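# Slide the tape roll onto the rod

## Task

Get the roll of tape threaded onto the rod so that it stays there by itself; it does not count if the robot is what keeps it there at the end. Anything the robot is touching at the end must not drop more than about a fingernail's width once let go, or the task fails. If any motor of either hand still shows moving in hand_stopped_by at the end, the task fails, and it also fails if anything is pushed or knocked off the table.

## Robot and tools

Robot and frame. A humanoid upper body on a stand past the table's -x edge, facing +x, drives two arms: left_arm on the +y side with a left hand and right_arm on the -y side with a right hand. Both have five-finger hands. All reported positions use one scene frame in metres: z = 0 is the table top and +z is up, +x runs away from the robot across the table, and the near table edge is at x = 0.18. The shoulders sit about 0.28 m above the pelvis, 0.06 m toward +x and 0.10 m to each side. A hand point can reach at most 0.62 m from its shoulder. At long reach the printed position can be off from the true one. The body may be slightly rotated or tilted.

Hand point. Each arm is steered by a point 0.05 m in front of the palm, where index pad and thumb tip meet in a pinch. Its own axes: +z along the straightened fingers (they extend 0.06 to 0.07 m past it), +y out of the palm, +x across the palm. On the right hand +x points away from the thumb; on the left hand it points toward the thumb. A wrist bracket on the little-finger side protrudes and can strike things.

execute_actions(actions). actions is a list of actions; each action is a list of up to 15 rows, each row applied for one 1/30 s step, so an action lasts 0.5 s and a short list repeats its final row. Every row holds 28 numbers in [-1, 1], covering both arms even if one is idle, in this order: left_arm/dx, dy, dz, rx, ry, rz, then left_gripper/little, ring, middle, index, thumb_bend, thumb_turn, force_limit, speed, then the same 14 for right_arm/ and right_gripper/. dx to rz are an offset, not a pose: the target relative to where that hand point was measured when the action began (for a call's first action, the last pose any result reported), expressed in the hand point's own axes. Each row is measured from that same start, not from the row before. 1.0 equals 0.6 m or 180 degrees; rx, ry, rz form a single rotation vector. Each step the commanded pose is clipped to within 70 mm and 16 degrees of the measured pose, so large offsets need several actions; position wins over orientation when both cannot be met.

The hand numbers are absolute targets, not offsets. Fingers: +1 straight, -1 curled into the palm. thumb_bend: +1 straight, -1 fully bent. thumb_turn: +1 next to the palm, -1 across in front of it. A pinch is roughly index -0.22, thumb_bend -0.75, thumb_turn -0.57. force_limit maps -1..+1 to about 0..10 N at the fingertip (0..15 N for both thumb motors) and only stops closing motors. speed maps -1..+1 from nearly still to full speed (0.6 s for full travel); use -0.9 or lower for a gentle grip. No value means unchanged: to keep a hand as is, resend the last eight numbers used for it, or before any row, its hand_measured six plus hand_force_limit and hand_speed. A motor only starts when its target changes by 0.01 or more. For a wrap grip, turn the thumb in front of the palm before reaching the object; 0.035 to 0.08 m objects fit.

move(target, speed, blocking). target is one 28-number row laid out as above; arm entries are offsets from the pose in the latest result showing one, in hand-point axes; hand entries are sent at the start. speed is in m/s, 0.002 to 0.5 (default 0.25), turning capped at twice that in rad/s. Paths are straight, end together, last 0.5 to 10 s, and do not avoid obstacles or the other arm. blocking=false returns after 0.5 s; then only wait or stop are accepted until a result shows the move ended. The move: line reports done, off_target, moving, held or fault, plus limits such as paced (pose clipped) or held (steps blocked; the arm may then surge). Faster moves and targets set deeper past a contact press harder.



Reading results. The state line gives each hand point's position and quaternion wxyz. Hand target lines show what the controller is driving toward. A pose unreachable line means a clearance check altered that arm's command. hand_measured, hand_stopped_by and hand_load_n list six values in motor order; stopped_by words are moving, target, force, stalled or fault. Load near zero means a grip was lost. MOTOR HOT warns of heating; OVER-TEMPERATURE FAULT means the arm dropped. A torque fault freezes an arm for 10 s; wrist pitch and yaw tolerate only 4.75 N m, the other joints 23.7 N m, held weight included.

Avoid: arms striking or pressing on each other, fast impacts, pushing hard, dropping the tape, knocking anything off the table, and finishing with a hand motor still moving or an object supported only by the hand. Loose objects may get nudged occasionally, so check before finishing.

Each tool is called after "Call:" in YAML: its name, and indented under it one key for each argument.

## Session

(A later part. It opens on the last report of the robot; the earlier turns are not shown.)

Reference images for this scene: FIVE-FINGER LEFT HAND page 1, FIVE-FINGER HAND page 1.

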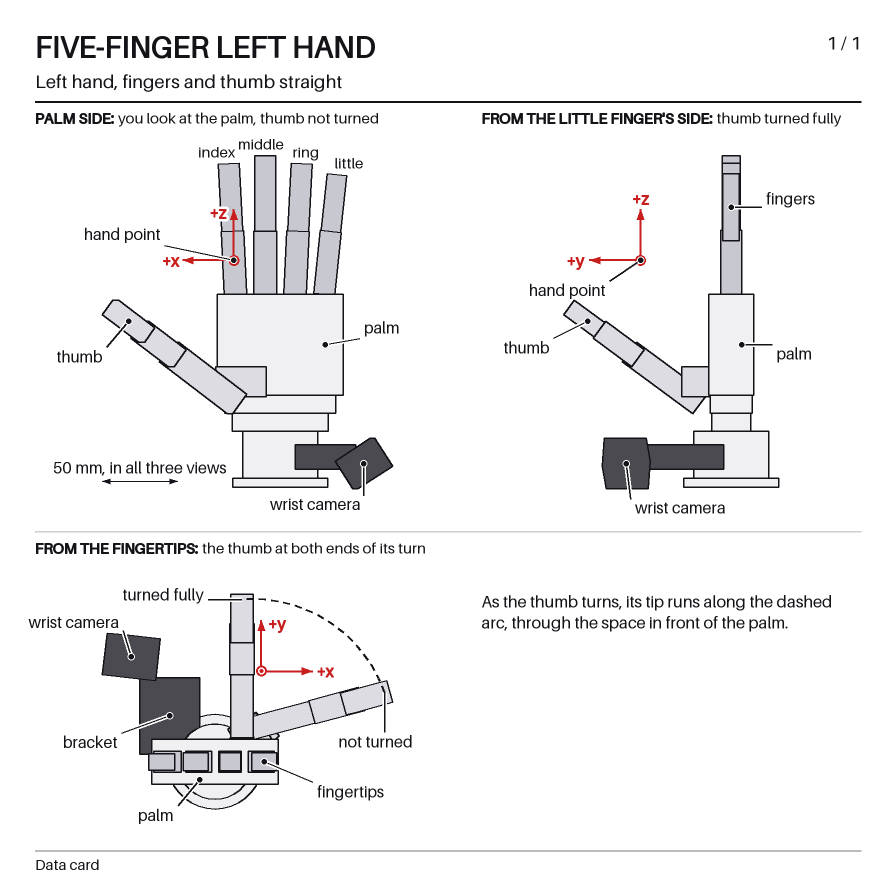

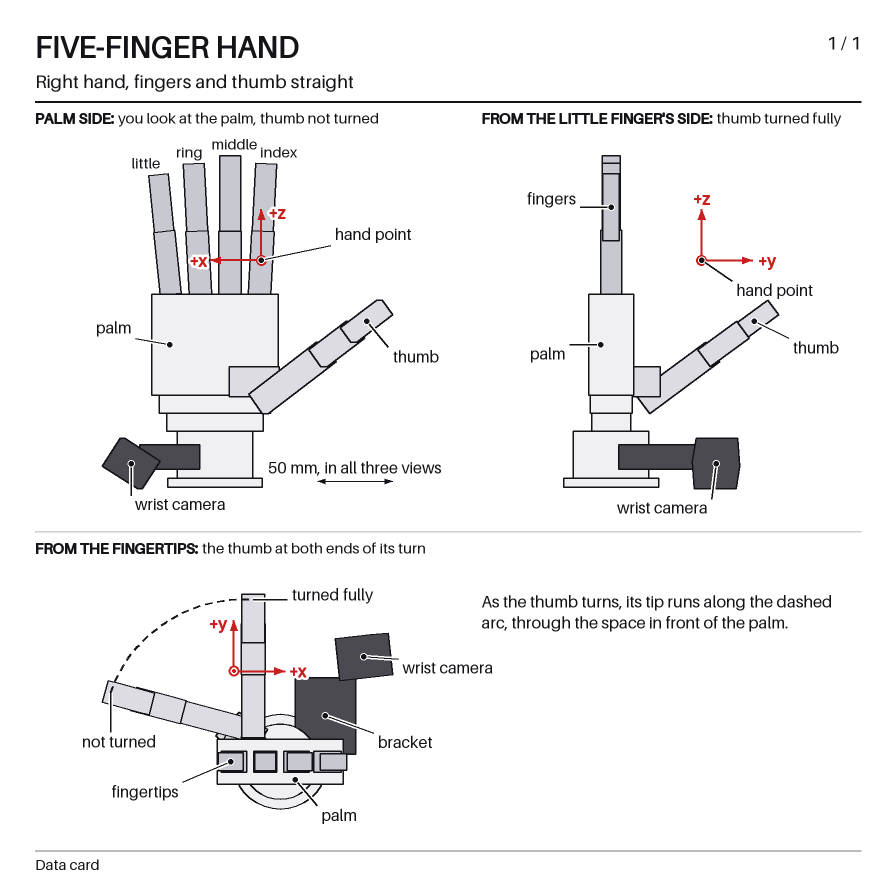

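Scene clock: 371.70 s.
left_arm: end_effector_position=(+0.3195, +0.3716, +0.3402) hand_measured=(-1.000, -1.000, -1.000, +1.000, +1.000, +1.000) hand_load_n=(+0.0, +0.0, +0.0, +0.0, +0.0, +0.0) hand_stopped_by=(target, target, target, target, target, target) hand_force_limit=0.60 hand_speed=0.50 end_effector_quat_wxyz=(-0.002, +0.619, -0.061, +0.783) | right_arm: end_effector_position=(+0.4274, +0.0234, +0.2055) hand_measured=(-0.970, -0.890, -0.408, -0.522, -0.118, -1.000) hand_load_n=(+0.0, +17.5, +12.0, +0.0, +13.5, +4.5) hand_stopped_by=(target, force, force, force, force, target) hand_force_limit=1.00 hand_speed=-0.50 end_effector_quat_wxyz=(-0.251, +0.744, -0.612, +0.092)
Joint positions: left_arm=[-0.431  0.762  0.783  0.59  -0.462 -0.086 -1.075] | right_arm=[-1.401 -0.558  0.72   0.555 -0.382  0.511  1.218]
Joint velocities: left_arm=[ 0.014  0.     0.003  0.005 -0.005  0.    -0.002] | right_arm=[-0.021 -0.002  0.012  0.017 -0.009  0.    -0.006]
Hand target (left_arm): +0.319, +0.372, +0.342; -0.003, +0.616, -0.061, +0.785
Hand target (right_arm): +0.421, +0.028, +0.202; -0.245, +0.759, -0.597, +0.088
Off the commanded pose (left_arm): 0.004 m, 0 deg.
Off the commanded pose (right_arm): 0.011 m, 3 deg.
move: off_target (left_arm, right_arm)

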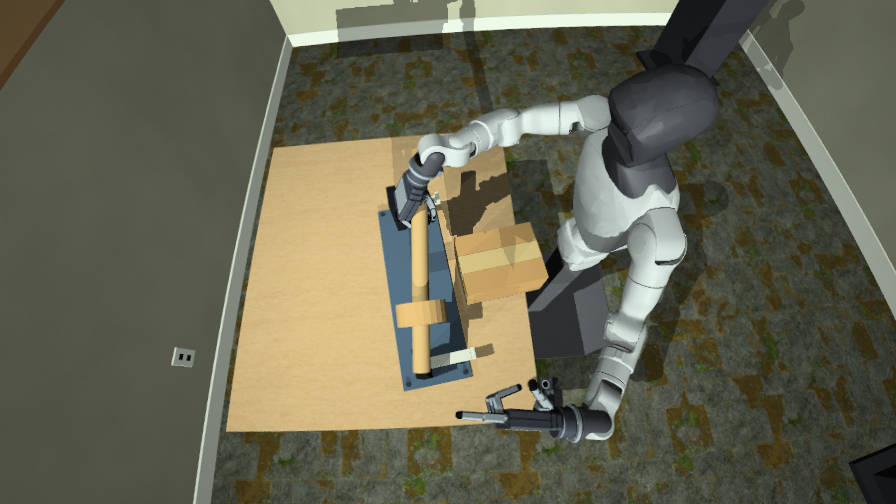

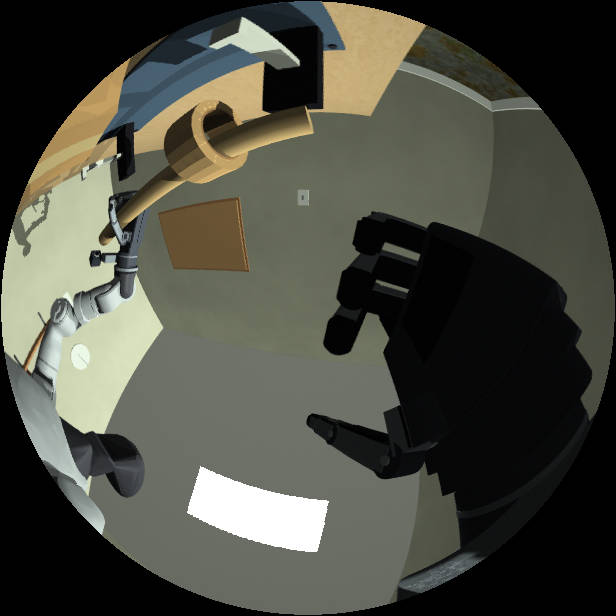

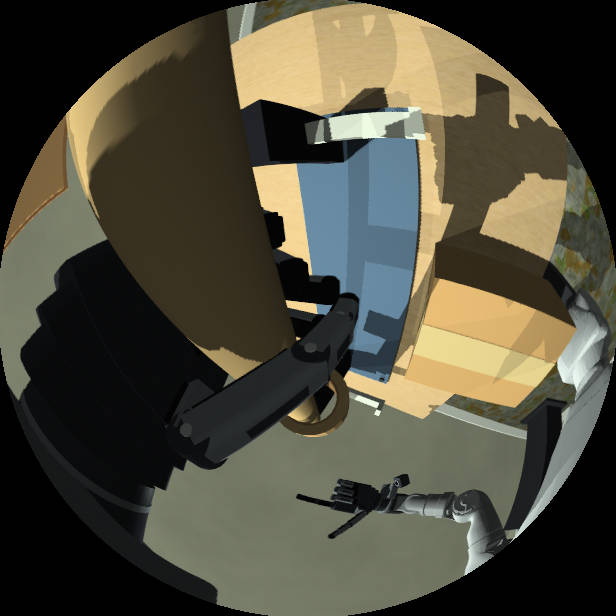

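Call:
move:
  target: [0,0,0,0,0,0,-1,-1,-1,1,1,1,0.6,0.5,-0.01,0.044,-0.03,0,-0.07,0.005,-0.97,-0.97,-0.97,-0.97,-0.97,-1,1,-0.5]
  speed: 0.06

Call:
zoom_image:
  camera: "cam_high"
  region: [330,170,570,410]

Scene clock: 378.33 s.
left_arm: end_effector_position=(+0.3195, +0.3716, +0.3402) hand_measured=(-1.000, -1.000, -1.000, +1.000, +1.000, +1.000) hand_load_n=(+0.0, +0.0, +0.0, +0.0, +0.0, +0.0) hand_stopped_by=(target, target, target, target, target, target) hand_force_limit=0.60 hand_speed=0.50 end_effector_quat_wxyz=(-0.002, +0.619, -0.061, +0.783) | right_arm: end_effector_position=(+0.3949, +0.0157, +0.2031) hand_measured=(-0.970, -0.890, -0.408, -0.522, -0.118, -1.000) hand_load_n=(+0.0, +13.0, +12.5, +3.0, +13.0, +7.0) hand_stopped_by=(target, force, force, force, force, target) hand_force_limit=1.00 hand_speed=-0.50 end_effector_quat_wxyz=(-0.309, +0.746, -0.590, +0.015)
Joint positions: left_arm=[-0.431  0.762  0.783  0.59  -0.462 -0.086 -1.075] | right_arm=[-1.149 -0.688  0.528  0.268 -0.286  0.446  1.219]
Joint velocities: left_arm=[ 0.003  0.     0.003 -0.005 -0.011  0.     0.   ] | right_arm=[ 0.002  0.    -0.028  0.003  0.008  0.     0.005]
Hand target (left_arm): +0.320, +0.372, +0.340; -0.002, +0.619, -0.061, +0.783
Hand target (right_arm): +0.396, +0.020, +0.211; -0.322, +0.744, -0.585, +0.012
Off the commanded pose (left_arm): 0.000 m, 0 deg.
Off the commanded pose (right_arm): 0.008 m, 1 deg.
move: off_target (right_arm)

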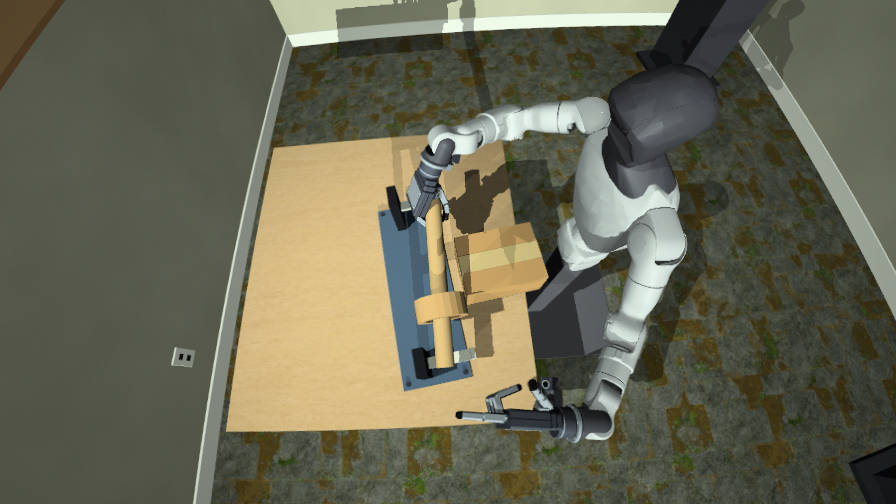

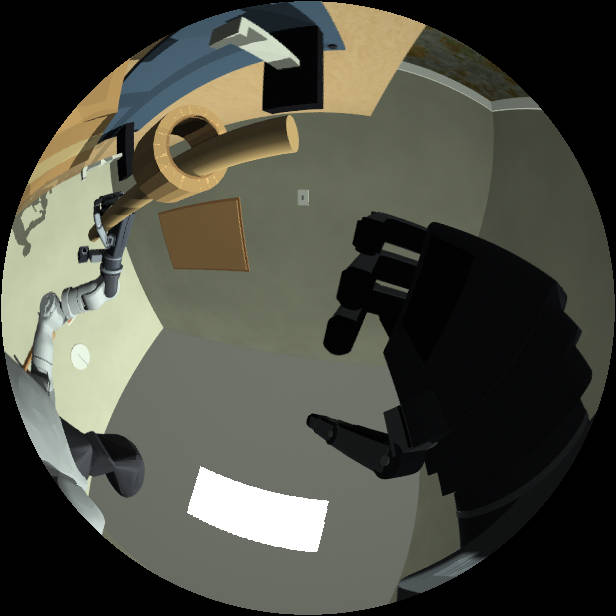

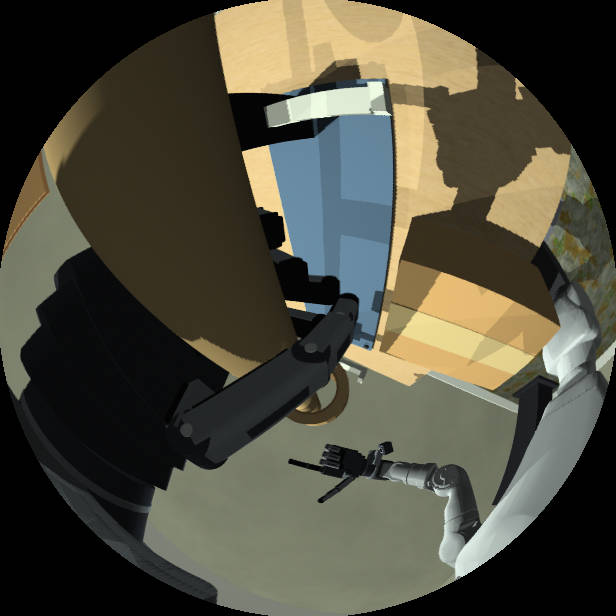

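Region (330, 170, 570, 410) of cam_high's 896x504 image, scaled by 2.100, with more detail than that image has.

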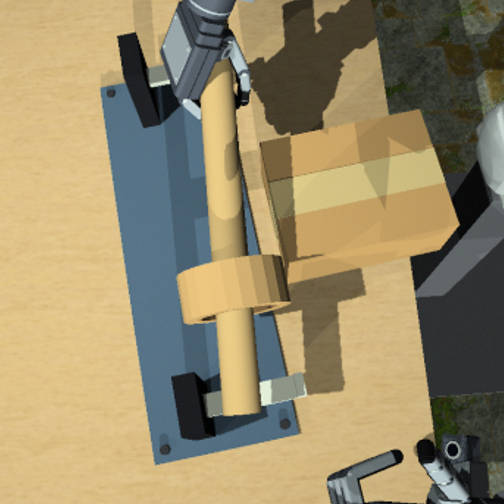

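Call:
move:
  target: [0,0,0,0,0,0,-1,-1,-1,1,1,1,0.6,0.5,0.005,0.015,0.085,0.004,-0.01,0.008,-0.97,-0.97,-0.97,-0.97,-0.97,-1,1,-0.5]
  speed: 0.05

Call:
zoom_image:
  camera: "cam_high"
  region: [330,170,570,410]

Scene clock: 383.57 s.
left_arm: end_effector_position=(+0.3195, +0.3716, +0.3402) hand_measured=(-1.000, -1.000, -1.000, +1.000, +1.000, +1.000) hand_load_n=(+0.0, +0.0, +0.0, +0.0, +0.0, +0.0) hand_stopped_by=(target, target, target, target, target, target) hand_force_limit=0.60 hand_speed=0.50 end_effector_quat_wxyz=(-0.002, +0.619, -0.061, +0.783) | right_arm: end_effector_position=(+0.4070, +0.0284, +0.1496) hand_measured=(-0.970, -0.890, -0.408, -0.522, -0.118, -1.000) hand_load_n=(+0.0, +13.0, +12.5, +3.0, +13.0, +7.0) hand_stopped_by=(target, force, force, force, force, target) hand_force_limit=1.00 hand_speed=-0.50 end_effector_quat_wxyz=(-0.312, +0.736, -0.601, +0.003)
Joint positions: left_arm=[-0.431  0.762  0.783  0.59  -0.462 -0.086 -1.075] | right_arm=[-1.112 -0.547  0.552  0.552 -0.311  0.268  1.047]
Joint velocities: left_arm=[ 0.003  0.    -0.012  0.002  0.002  0.     0.   ] | right_arm=[ 0.003  0.     0.015  0.    -0.002 -0.004  0.   ]
Hand target (left_arm): +0.320, +0.372, +0.340; -0.002, +0.619, -0.061, +0.783
Hand target (right_arm): +0.410, +0.034, +0.157; -0.326, +0.734, -0.596, +0.001
Off the commanded pose (left_arm): 0.000 m, 0 deg.
Off the commanded pose (right_arm): 0.009 m, 2 deg.
move: off_target (right_arm)

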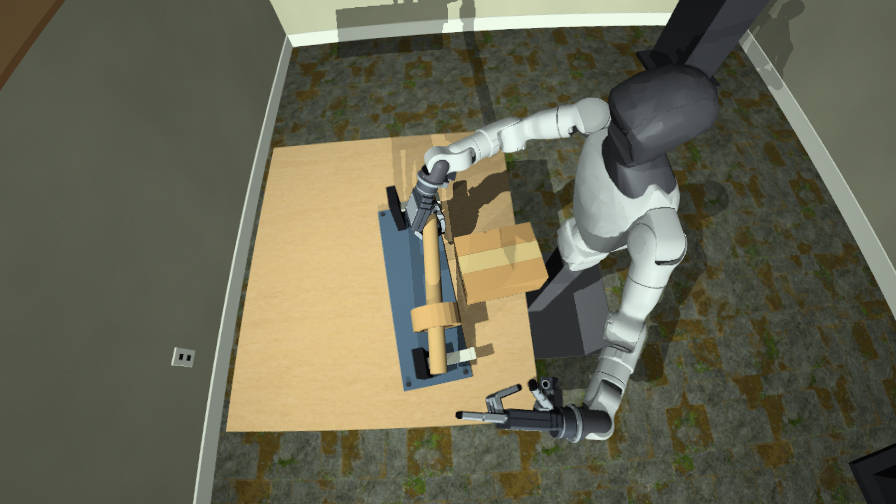

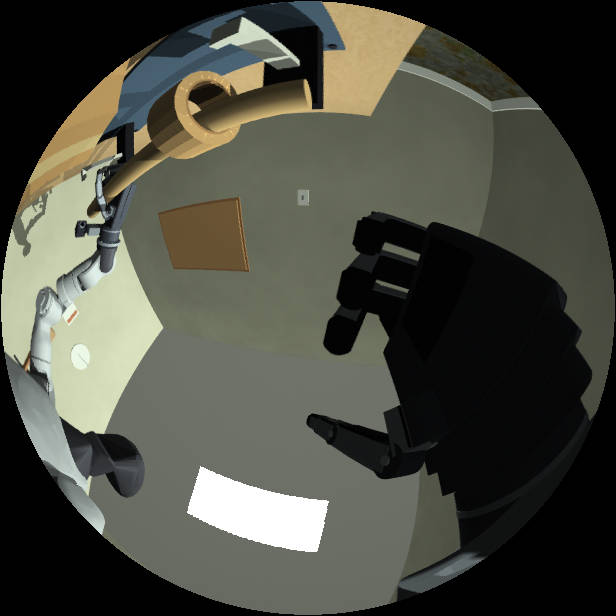

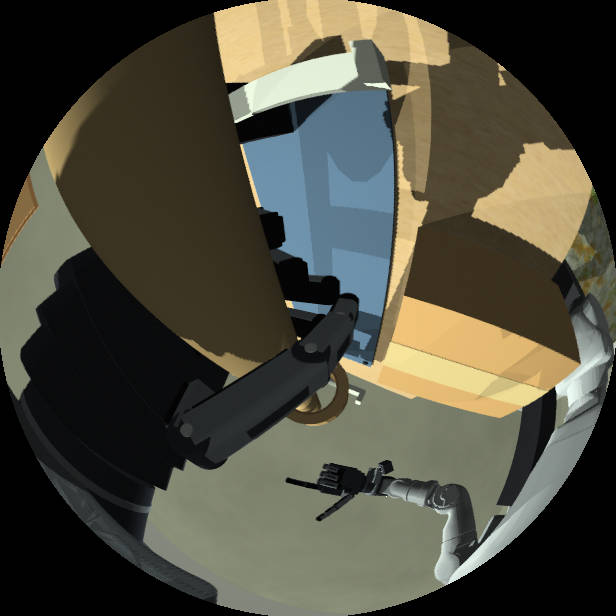

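Region (330, 170, 570, 410) of cam_high's 896x504 image, scaled by 2.100, with more detail than that image has.

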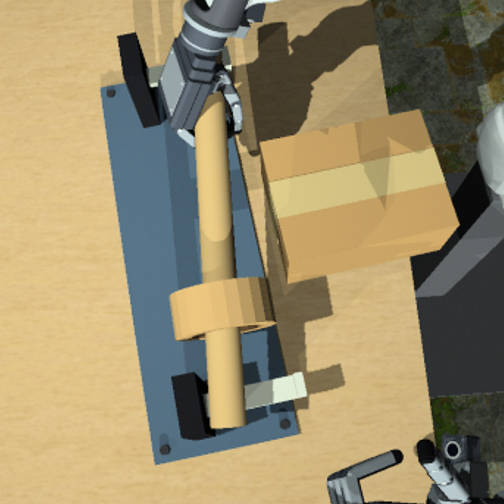

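Call:
move:
  target: [0,0,0,0,0,0,-1,-1,-1,1,1,1,0.6,0.5,0.01,0.035,0.035,0,-0.018,0,-0.97,-0.97,-0.97,-0.97,-0.97,-1,1,-0.5]
  speed: 0.03

Call:
zoom_image:
  camera: "cam_high"
  region: [330,170,570,410]

Scene clock: 388.00 s.
left_arm: end_effector_position=(+0.3195, +0.3716, +0.3402) hand_measured=(-1.000, -1.000, -1.000, +1.000, +1.000, +1.000) hand_load_n=(+0.0, +0.0, +0.0, +0.0, +0.0, +0.0) hand_stopped_by=(target, target, target, target, target, target) hand_force_limit=0.60 hand_speed=0.50 end_effector_quat_wxyz=(-0.002, +0.619, -0.061, +0.783) | right_arm: end_effector_position=(+0.3965, +0.0228, +0.1132) hand_measured=(-0.970, -0.890, -0.408, -0.522, -0.118, -1.000) hand_load_n=(+0.0, +13.0, +12.5, +3.0, +13.0, +7.0) hand_stopped_by=(target, force, force, force, force, target) hand_force_limit=1.00 hand_speed=-0.50 end_effector_quat_wxyz=(-0.315, +0.737, -0.598, -0.013)
Joint positions: left_arm=[-0.431  0.762  0.783  0.59  -0.462 -0.086 -1.075] | right_arm=[-1.02  -0.518  0.54   0.639 -0.317  0.131  0.963]
Joint velocities: left_arm=[ 0.015  0.015  0.002 -0.005  0.008  0.     0.   ] | right_arm=[ 0.002  0.002 -0.008 -0.008  0.012 -0.005  0.   ]
Hand target (left_arm): +0.320, +0.372, +0.340; -0.002, +0.619, -0.061, +0.783
Hand target (right_arm): +0.400, +0.030, +0.122; -0.331, +0.733, -0.593, -0.017
Off the commanded pose (left_arm): 0.000 m, 0 deg.
Off the commanded pose (right_arm): 0.011 m, 2 deg.
move: off_target (right_arm)

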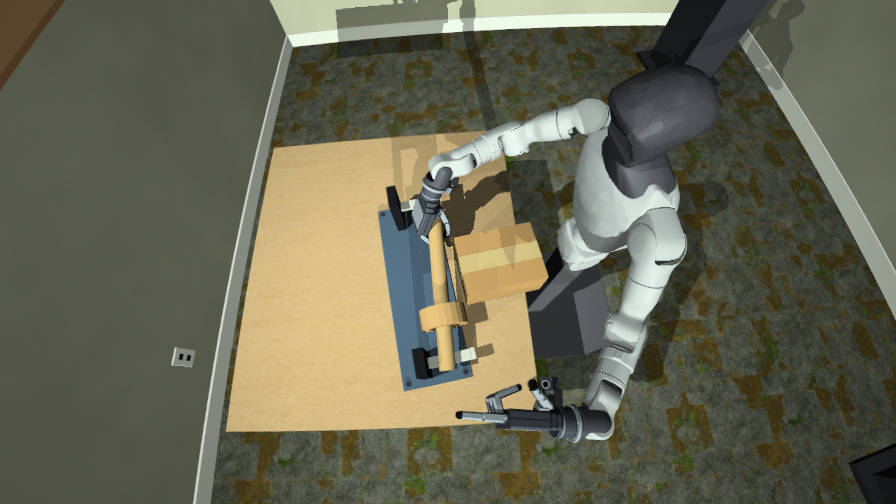

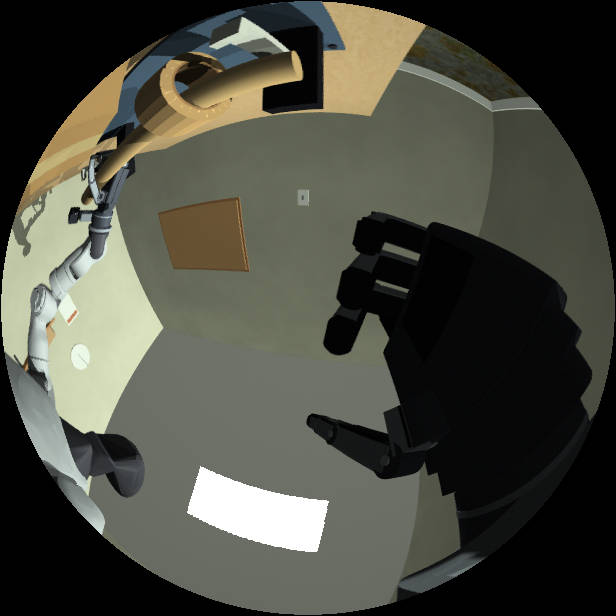

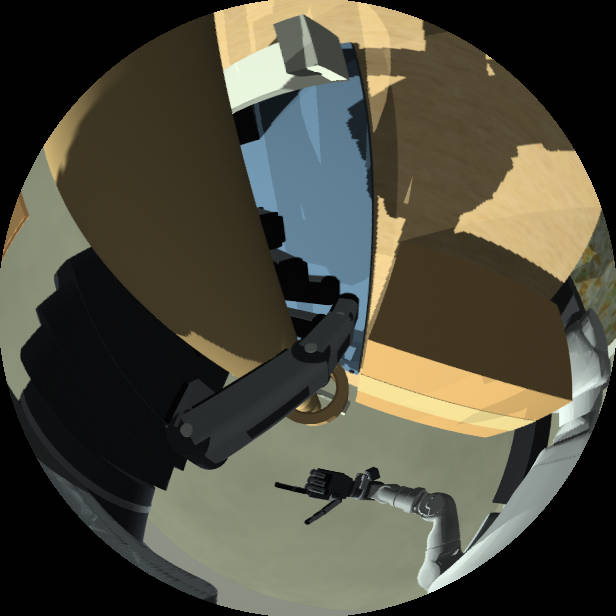

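Region (330, 170, 570, 410) of cam_high's 896x504 image, scaled by 2.100, with more detail than that image has.

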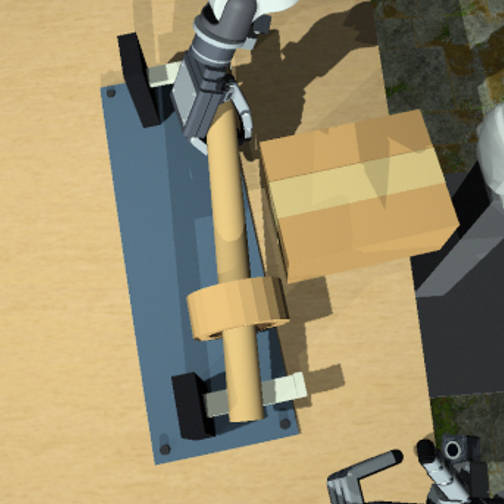

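Call:
move:
  target: [0,0,0,0,0,0,-1,-1,-1,1,1,1,0.6,0.5,-0.02,-0.01,0.033,0,-0.005,0,-0.97,-0.97,-0.97,-0.97,-0.97,-1,1,-0.5]
  speed: 0.02

Call:
zoom_image:
  camera: "cam_high"
  region: [330,170,570,410]

Call:
zoom_image:
  camera: "cam_left_wrist"
  region: [50,0,350,250]

Scene clock: 395.97 s.
left_arm: end_effector_position=(+0.3195, +0.3716, +0.3402) hand_measured=(-1.000, -1.000, -1.000, +1.000, +1.000, +1.000) hand_load_n=(+0.0, +0.0, +0.0, +0.0, +0.0, +0.0) hand_stopped_by=(target, target, target, target, target, target) hand_force_limit=0.60 hand_speed=0.50 end_effector_quat_wxyz=(-0.002, +0.619, -0.061, +0.783) | right_arm: end_effector_position=(+0.4040, +0.0407, +0.1007) hand_measured=(-0.970, -0.890, -0.408, -0.522, -0.118, -1.000) hand_load_n=(+0.0, +13.5, +12.5, +2.0, +13.0, +7.0) hand_stopped_by=(target, force, force, force, force, target) hand_force_limit=1.00 hand_speed=-0.50 end_effector_quat_wxyz=(-0.313, +0.736, -0.600, -0.021)
Joint positions: left_arm=[-0.431  0.762  0.783  0.59  -0.462 -0.086 -1.075] | right_arm=[-1.122 -0.402  0.557  0.927 -0.333  0.007  0.897]
Joint velocities: left_arm=[0.002 0.02  0.002 0.008 0.    0.    0.   ] | right_arm=[ 0.008 -0.008  0.003  0.006 -0.009 -0.011 -0.002]
Hand target (left_arm): +0.320, +0.372, +0.340; -0.002, +0.619, -0.061, +0.783
Hand target (right_arm): +0.406, +0.044, +0.104; -0.319, +0.737, -0.596, -0.020
Off the commanded pose (left_arm): 0.000 m, 0 deg.
Off the commanded pose (right_arm): 0.005 m, 1 deg.
move: off_target (right_arm)

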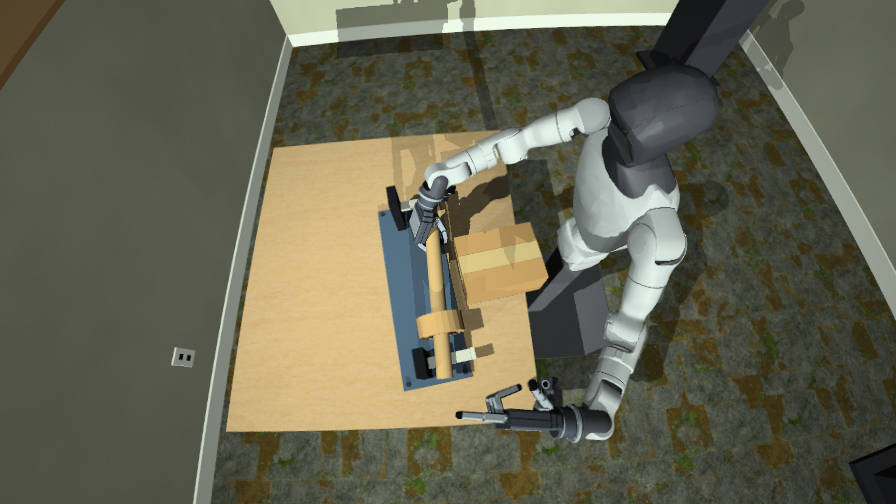

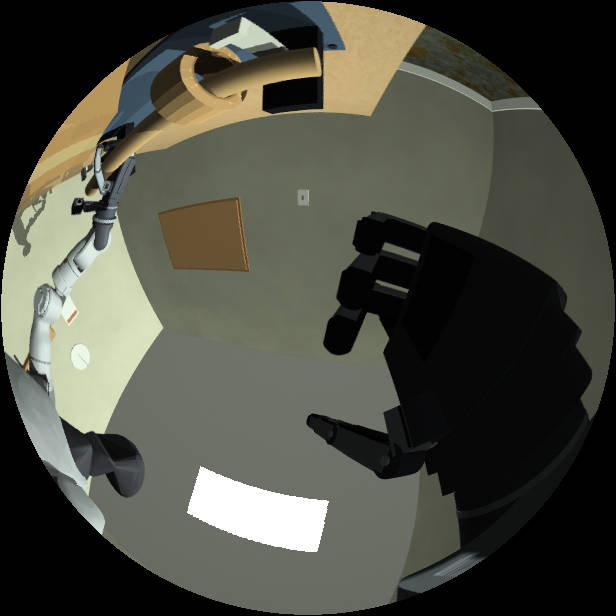

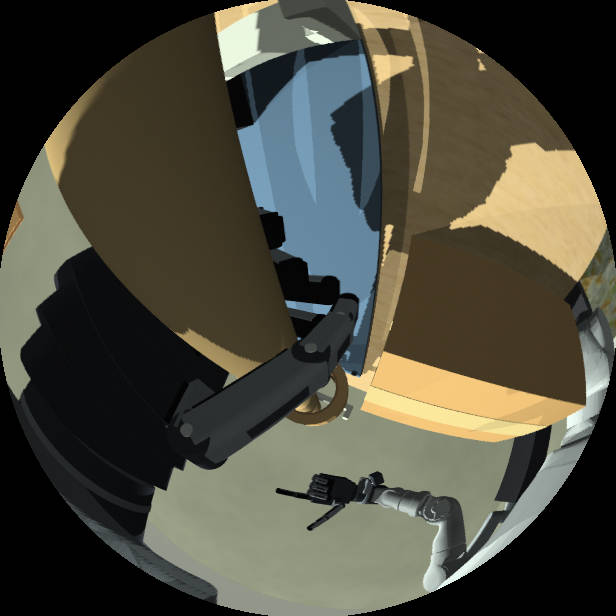

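Region (330, 170, 570, 410) of cam_high's 896x504 image, scaled by 2.100, with more detail than that image has.

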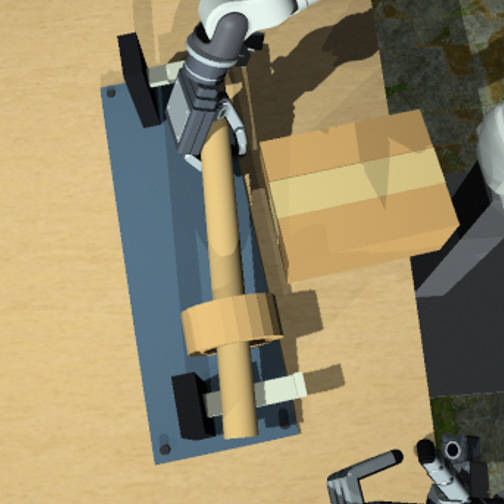

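Region (50, 0, 350, 250) of cam_left_wrist's 616x616 image, scaled by 1.680, with more detail than that image has.

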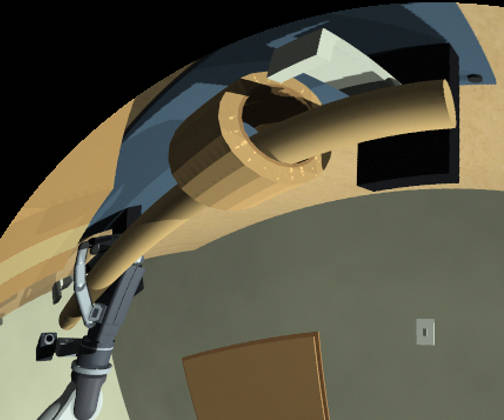

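Call:
move:
  target: [0,0,0,0,0,0,-1,-1,-1,1,1,1,0.6,0.5,0.018,0.003,0.007,0,0.008,-0.008,-0.97,-0.97,-0.97,-0.97,-0.97,-1,1,-0.5]
  speed: 0.02

Call:
zoom_image:
  camera: "cam_left_wrist"
  region: [50,0,350,250]

Scene clock: 401.80 s.
left_arm: end_effector_position=(+0.3195, +0.3716, +0.3402) hand_measured=(-1.000, -1.000, -1.000, +1.000, +1.000, +1.000) hand_load_n=(+0.0, +0.0, +0.0, +0.0, +0.0, +0.0) hand_stopped_by=(target, target, target, target, target, target) hand_force_limit=0.60 hand_speed=0.50 end_effector_quat_wxyz=(-0.002, +0.619, -0.061, +0.783) | right_arm: end_effector_position=(+0.4080, +0.0400, +0.0974) hand_measured=(-0.970, -0.890, -0.408, -0.522, -0.118, -1.000) hand_load_n=(+0.0, +14.0, +12.0, +0.0, +13.0, +6.5) hand_stopped_by=(target, force, force, force, force, target) hand_force_limit=1.00 hand_speed=-0.50 end_effector_quat_wxyz=(-0.318, +0.739, -0.594, -0.014)
Joint positions: left_arm=[-0.431  0.762  0.783  0.59  -0.462 -0.086 -1.075] | right_arm=[-1.144 -0.391  0.573  1.    -0.333 -0.049  0.862]
Joint velocities: left_arm=[-0.014  0.008  0.     0.014 -0.014  0.     0.   ] | right_arm=[ 0.     0.008  0.008  0.026  0.005 -0.009 -0.006]
Hand target (left_arm): +0.320, +0.372, +0.340; -0.002, +0.619, -0.061, +0.783
Hand target (right_arm): +0.407, +0.033, +0.092; -0.306, +0.743, -0.595, -0.008
Off the commanded pose (left_arm): 0.000 m, 0 deg.
Off the commanded pose (right_arm): 0.009 m, 2 deg.
move: off_target (right_arm)

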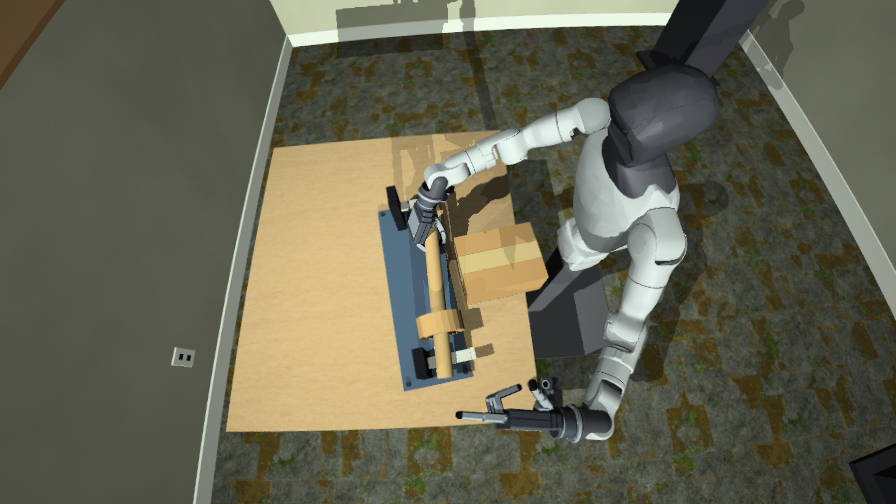

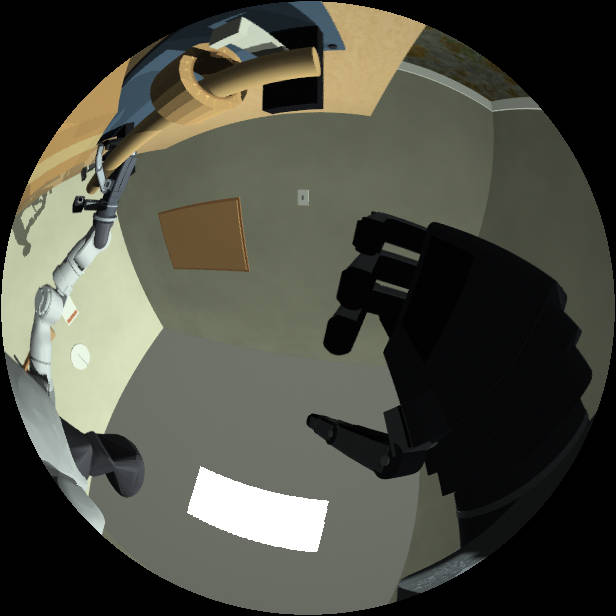

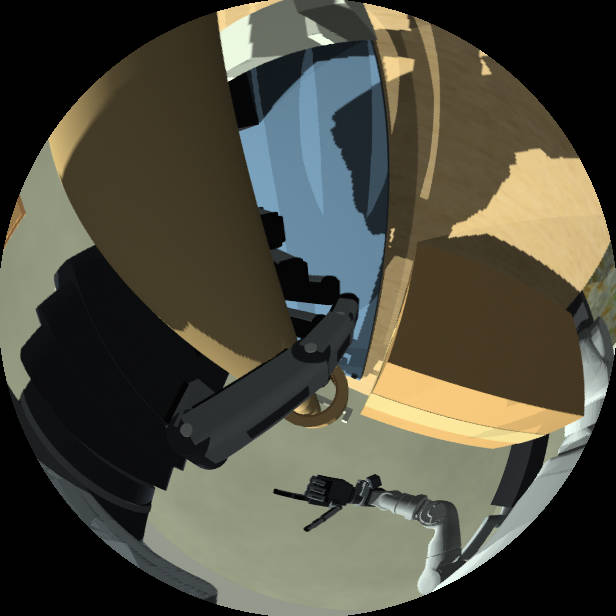

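Region (50, 0, 350, 250) of cam_left_wrist's 616x616 image, scaled by 1.680, with more detail than that image has.

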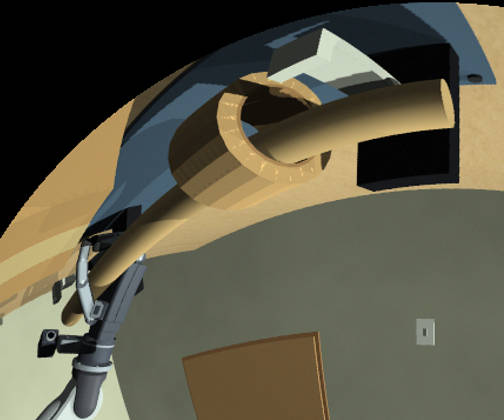

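Rod is resting on the supports; releasing.

Call:
move:
  target: [0,0,0,0,0,0,-1,-1,-1,1,1,1,0.6,0.5,0,0,0,0,0,0,0.6,0.6,0.6,0.6,1,-1,1,-0.5]

Call:
move:
  target: [0,0,0,0,0,0,-1,-1,-1,1,1,1,0.6,0.5,-0.03,-0.1,-0.17,0,0,0,0.6,0.6,0.6,0.6,1,-1,1,-0.5]
  speed: 0.08

Scene clock: 408.37 s.
left_arm: end_effector_position=(+0.3195, +0.3716, +0.3402) hand_measured=(-1.000, -1.000, -1.000, +1.000, +1.000, +1.000) hand_load_n=(+0.0, +0.0, +0.0, +0.0, +0.0, +0.0) hand_stopped_by=(target, target, target, target, target, target) hand_force_limit=0.60 hand_speed=0.50 end_effector_quat_wxyz=(-0.002, +0.619, -0.061, +0.783) | right_arm: end_effector_position=(+0.4089, +0.0404, +0.0988) hand_measured=(+0.600, +0.600, +0.600, +0.600, +1.000, -1.000) hand_load_n=(+0.0, +0.0, +0.0, +0.0, +0.0, +0.0) hand_stopped_by=(target, target, target, target, target, target) hand_force_limit=1.00 hand_speed=-0.50 end_effector_quat_wxyz=(-0.320, +0.738, -0.594, -0.014)
Joint positions: left_arm=[-0.431  0.762  0.783  0.59  -0.462 -0.086 -1.075] | right_arm=[-1.145 -0.393  0.572  0.999 -0.33  -0.049  0.861]
Joint velocities: left_arm=[-0.003 -0.008 -0.011 -0.011  0.018  0.     0.   ] | right_arm=[0.002 0.008 0.    0.    0.014 0.    0.   ]
Hand target (left_arm): +0.320, +0.372, +0.340; -0.002, +0.619, -0.061, +0.783
Hand target (right_arm): +0.408, +0.040, +0.097; -0.318, +0.739, -0.594, -0.014
Off the commanded pose (left_arm): 0.000 m, 0 deg.
Off the commanded pose (right_arm): 0.002 m, 0 deg.
move: done

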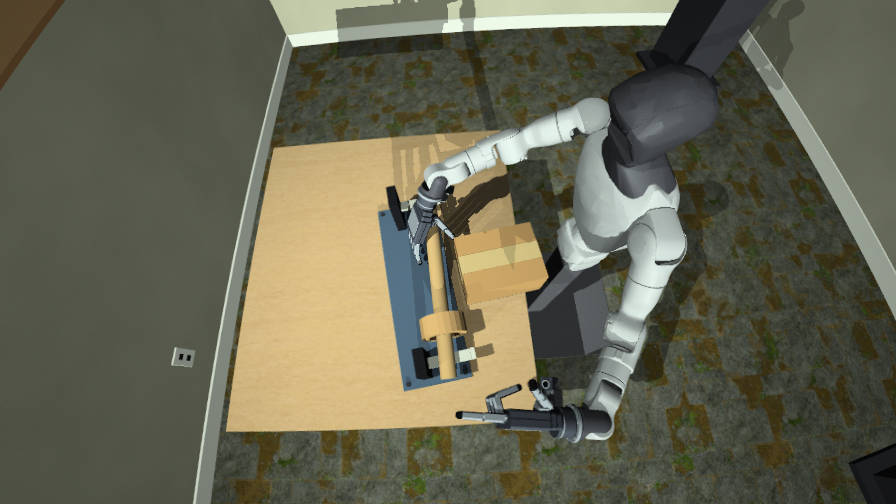

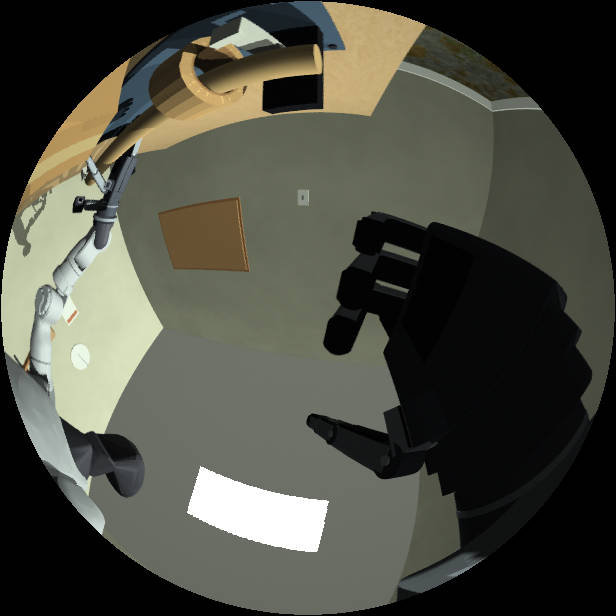

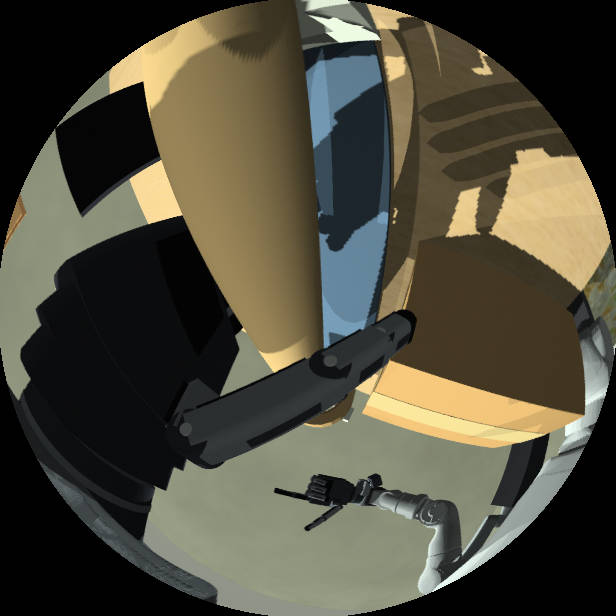

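Scene clock: 410.20 s.
left_arm: end_effector_position=(+0.3195, +0.3716, +0.3402) hand_measured=(-1.000, -1.000, -1.000, +1.000, +1.000, +1.000) hand_load_n=(+0.0, +0.0, +0.0, +0.0, +0.0, +0.0) hand_stopped_by=(target, target, target, target, target, target) hand_force_limit=0.60 hand_speed=0.50 end_effector_quat_wxyz=(-0.002, +0.619, -0.061, +0.783) | right_arm: end_effector_position=(+0.4166, +0.0125, +0.2142) hand_measured=(+0.600, +0.600, +0.600, +0.600, +1.000, -1.000) hand_load_n=(+0.0, +0.0, +0.0, +0.0, +0.0, +0.0) hand_stopped_by=(target, target, target, target, target, target) hand_force_limit=1.00 hand_speed=-0.50 end_effector_quat_wxyz=(-0.316, +0.746, -0.587, -0.006)
Joint positions: left_arm=[-0.431  0.762  0.783  0.59  -0.462 -0.086 -1.075] | right_arm=[-1.269 -0.629  0.476  0.613 -0.287  0.206  1.243]
Joint velocities: left_arm=[0.008 0.002 0.008 0.009 0.    0.    0.   ] | right_arm=[-0.009 -0.012 -0.012 -0.005  0.008  0.     0.001]
Hand target (left_arm): +0.320, +0.372, +0.340; -0.002, +0.619, -0.061, +0.783
Hand target (right_arm): +0.416, +0.013, +0.214; -0.316, +0.745, -0.588, -0.009
Off the commanded pose (left_arm): 0.000 m, 0 deg.
Off the commanded pose (right_arm): 0.004 m, 2 deg.
move: off_target (right_arm)

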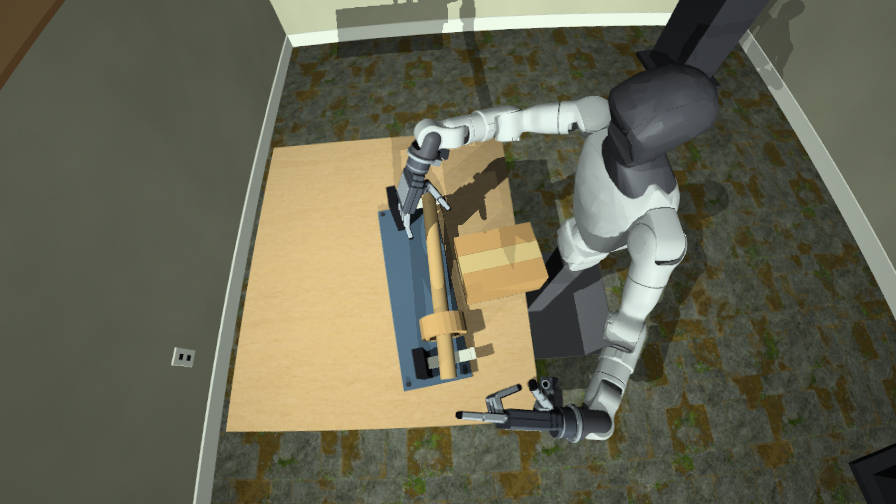

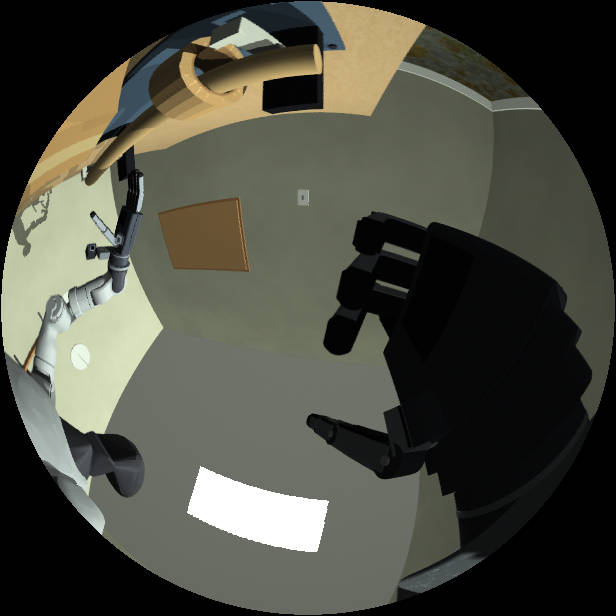

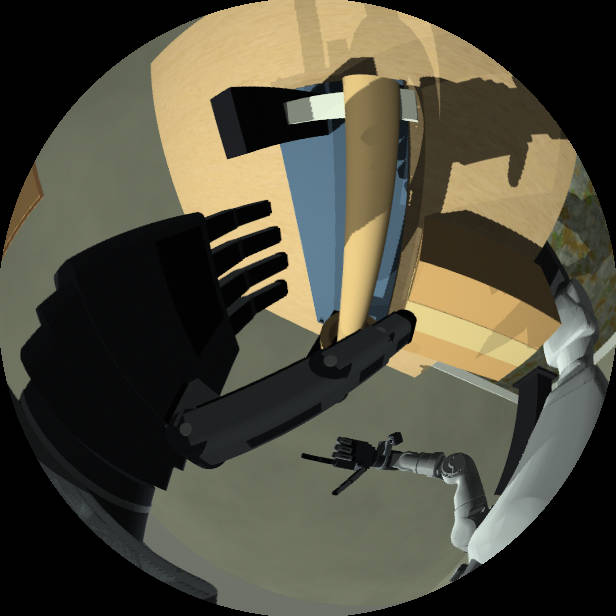

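Call:
finished_scene:
  scene: 2

The scene is finished: the task was done.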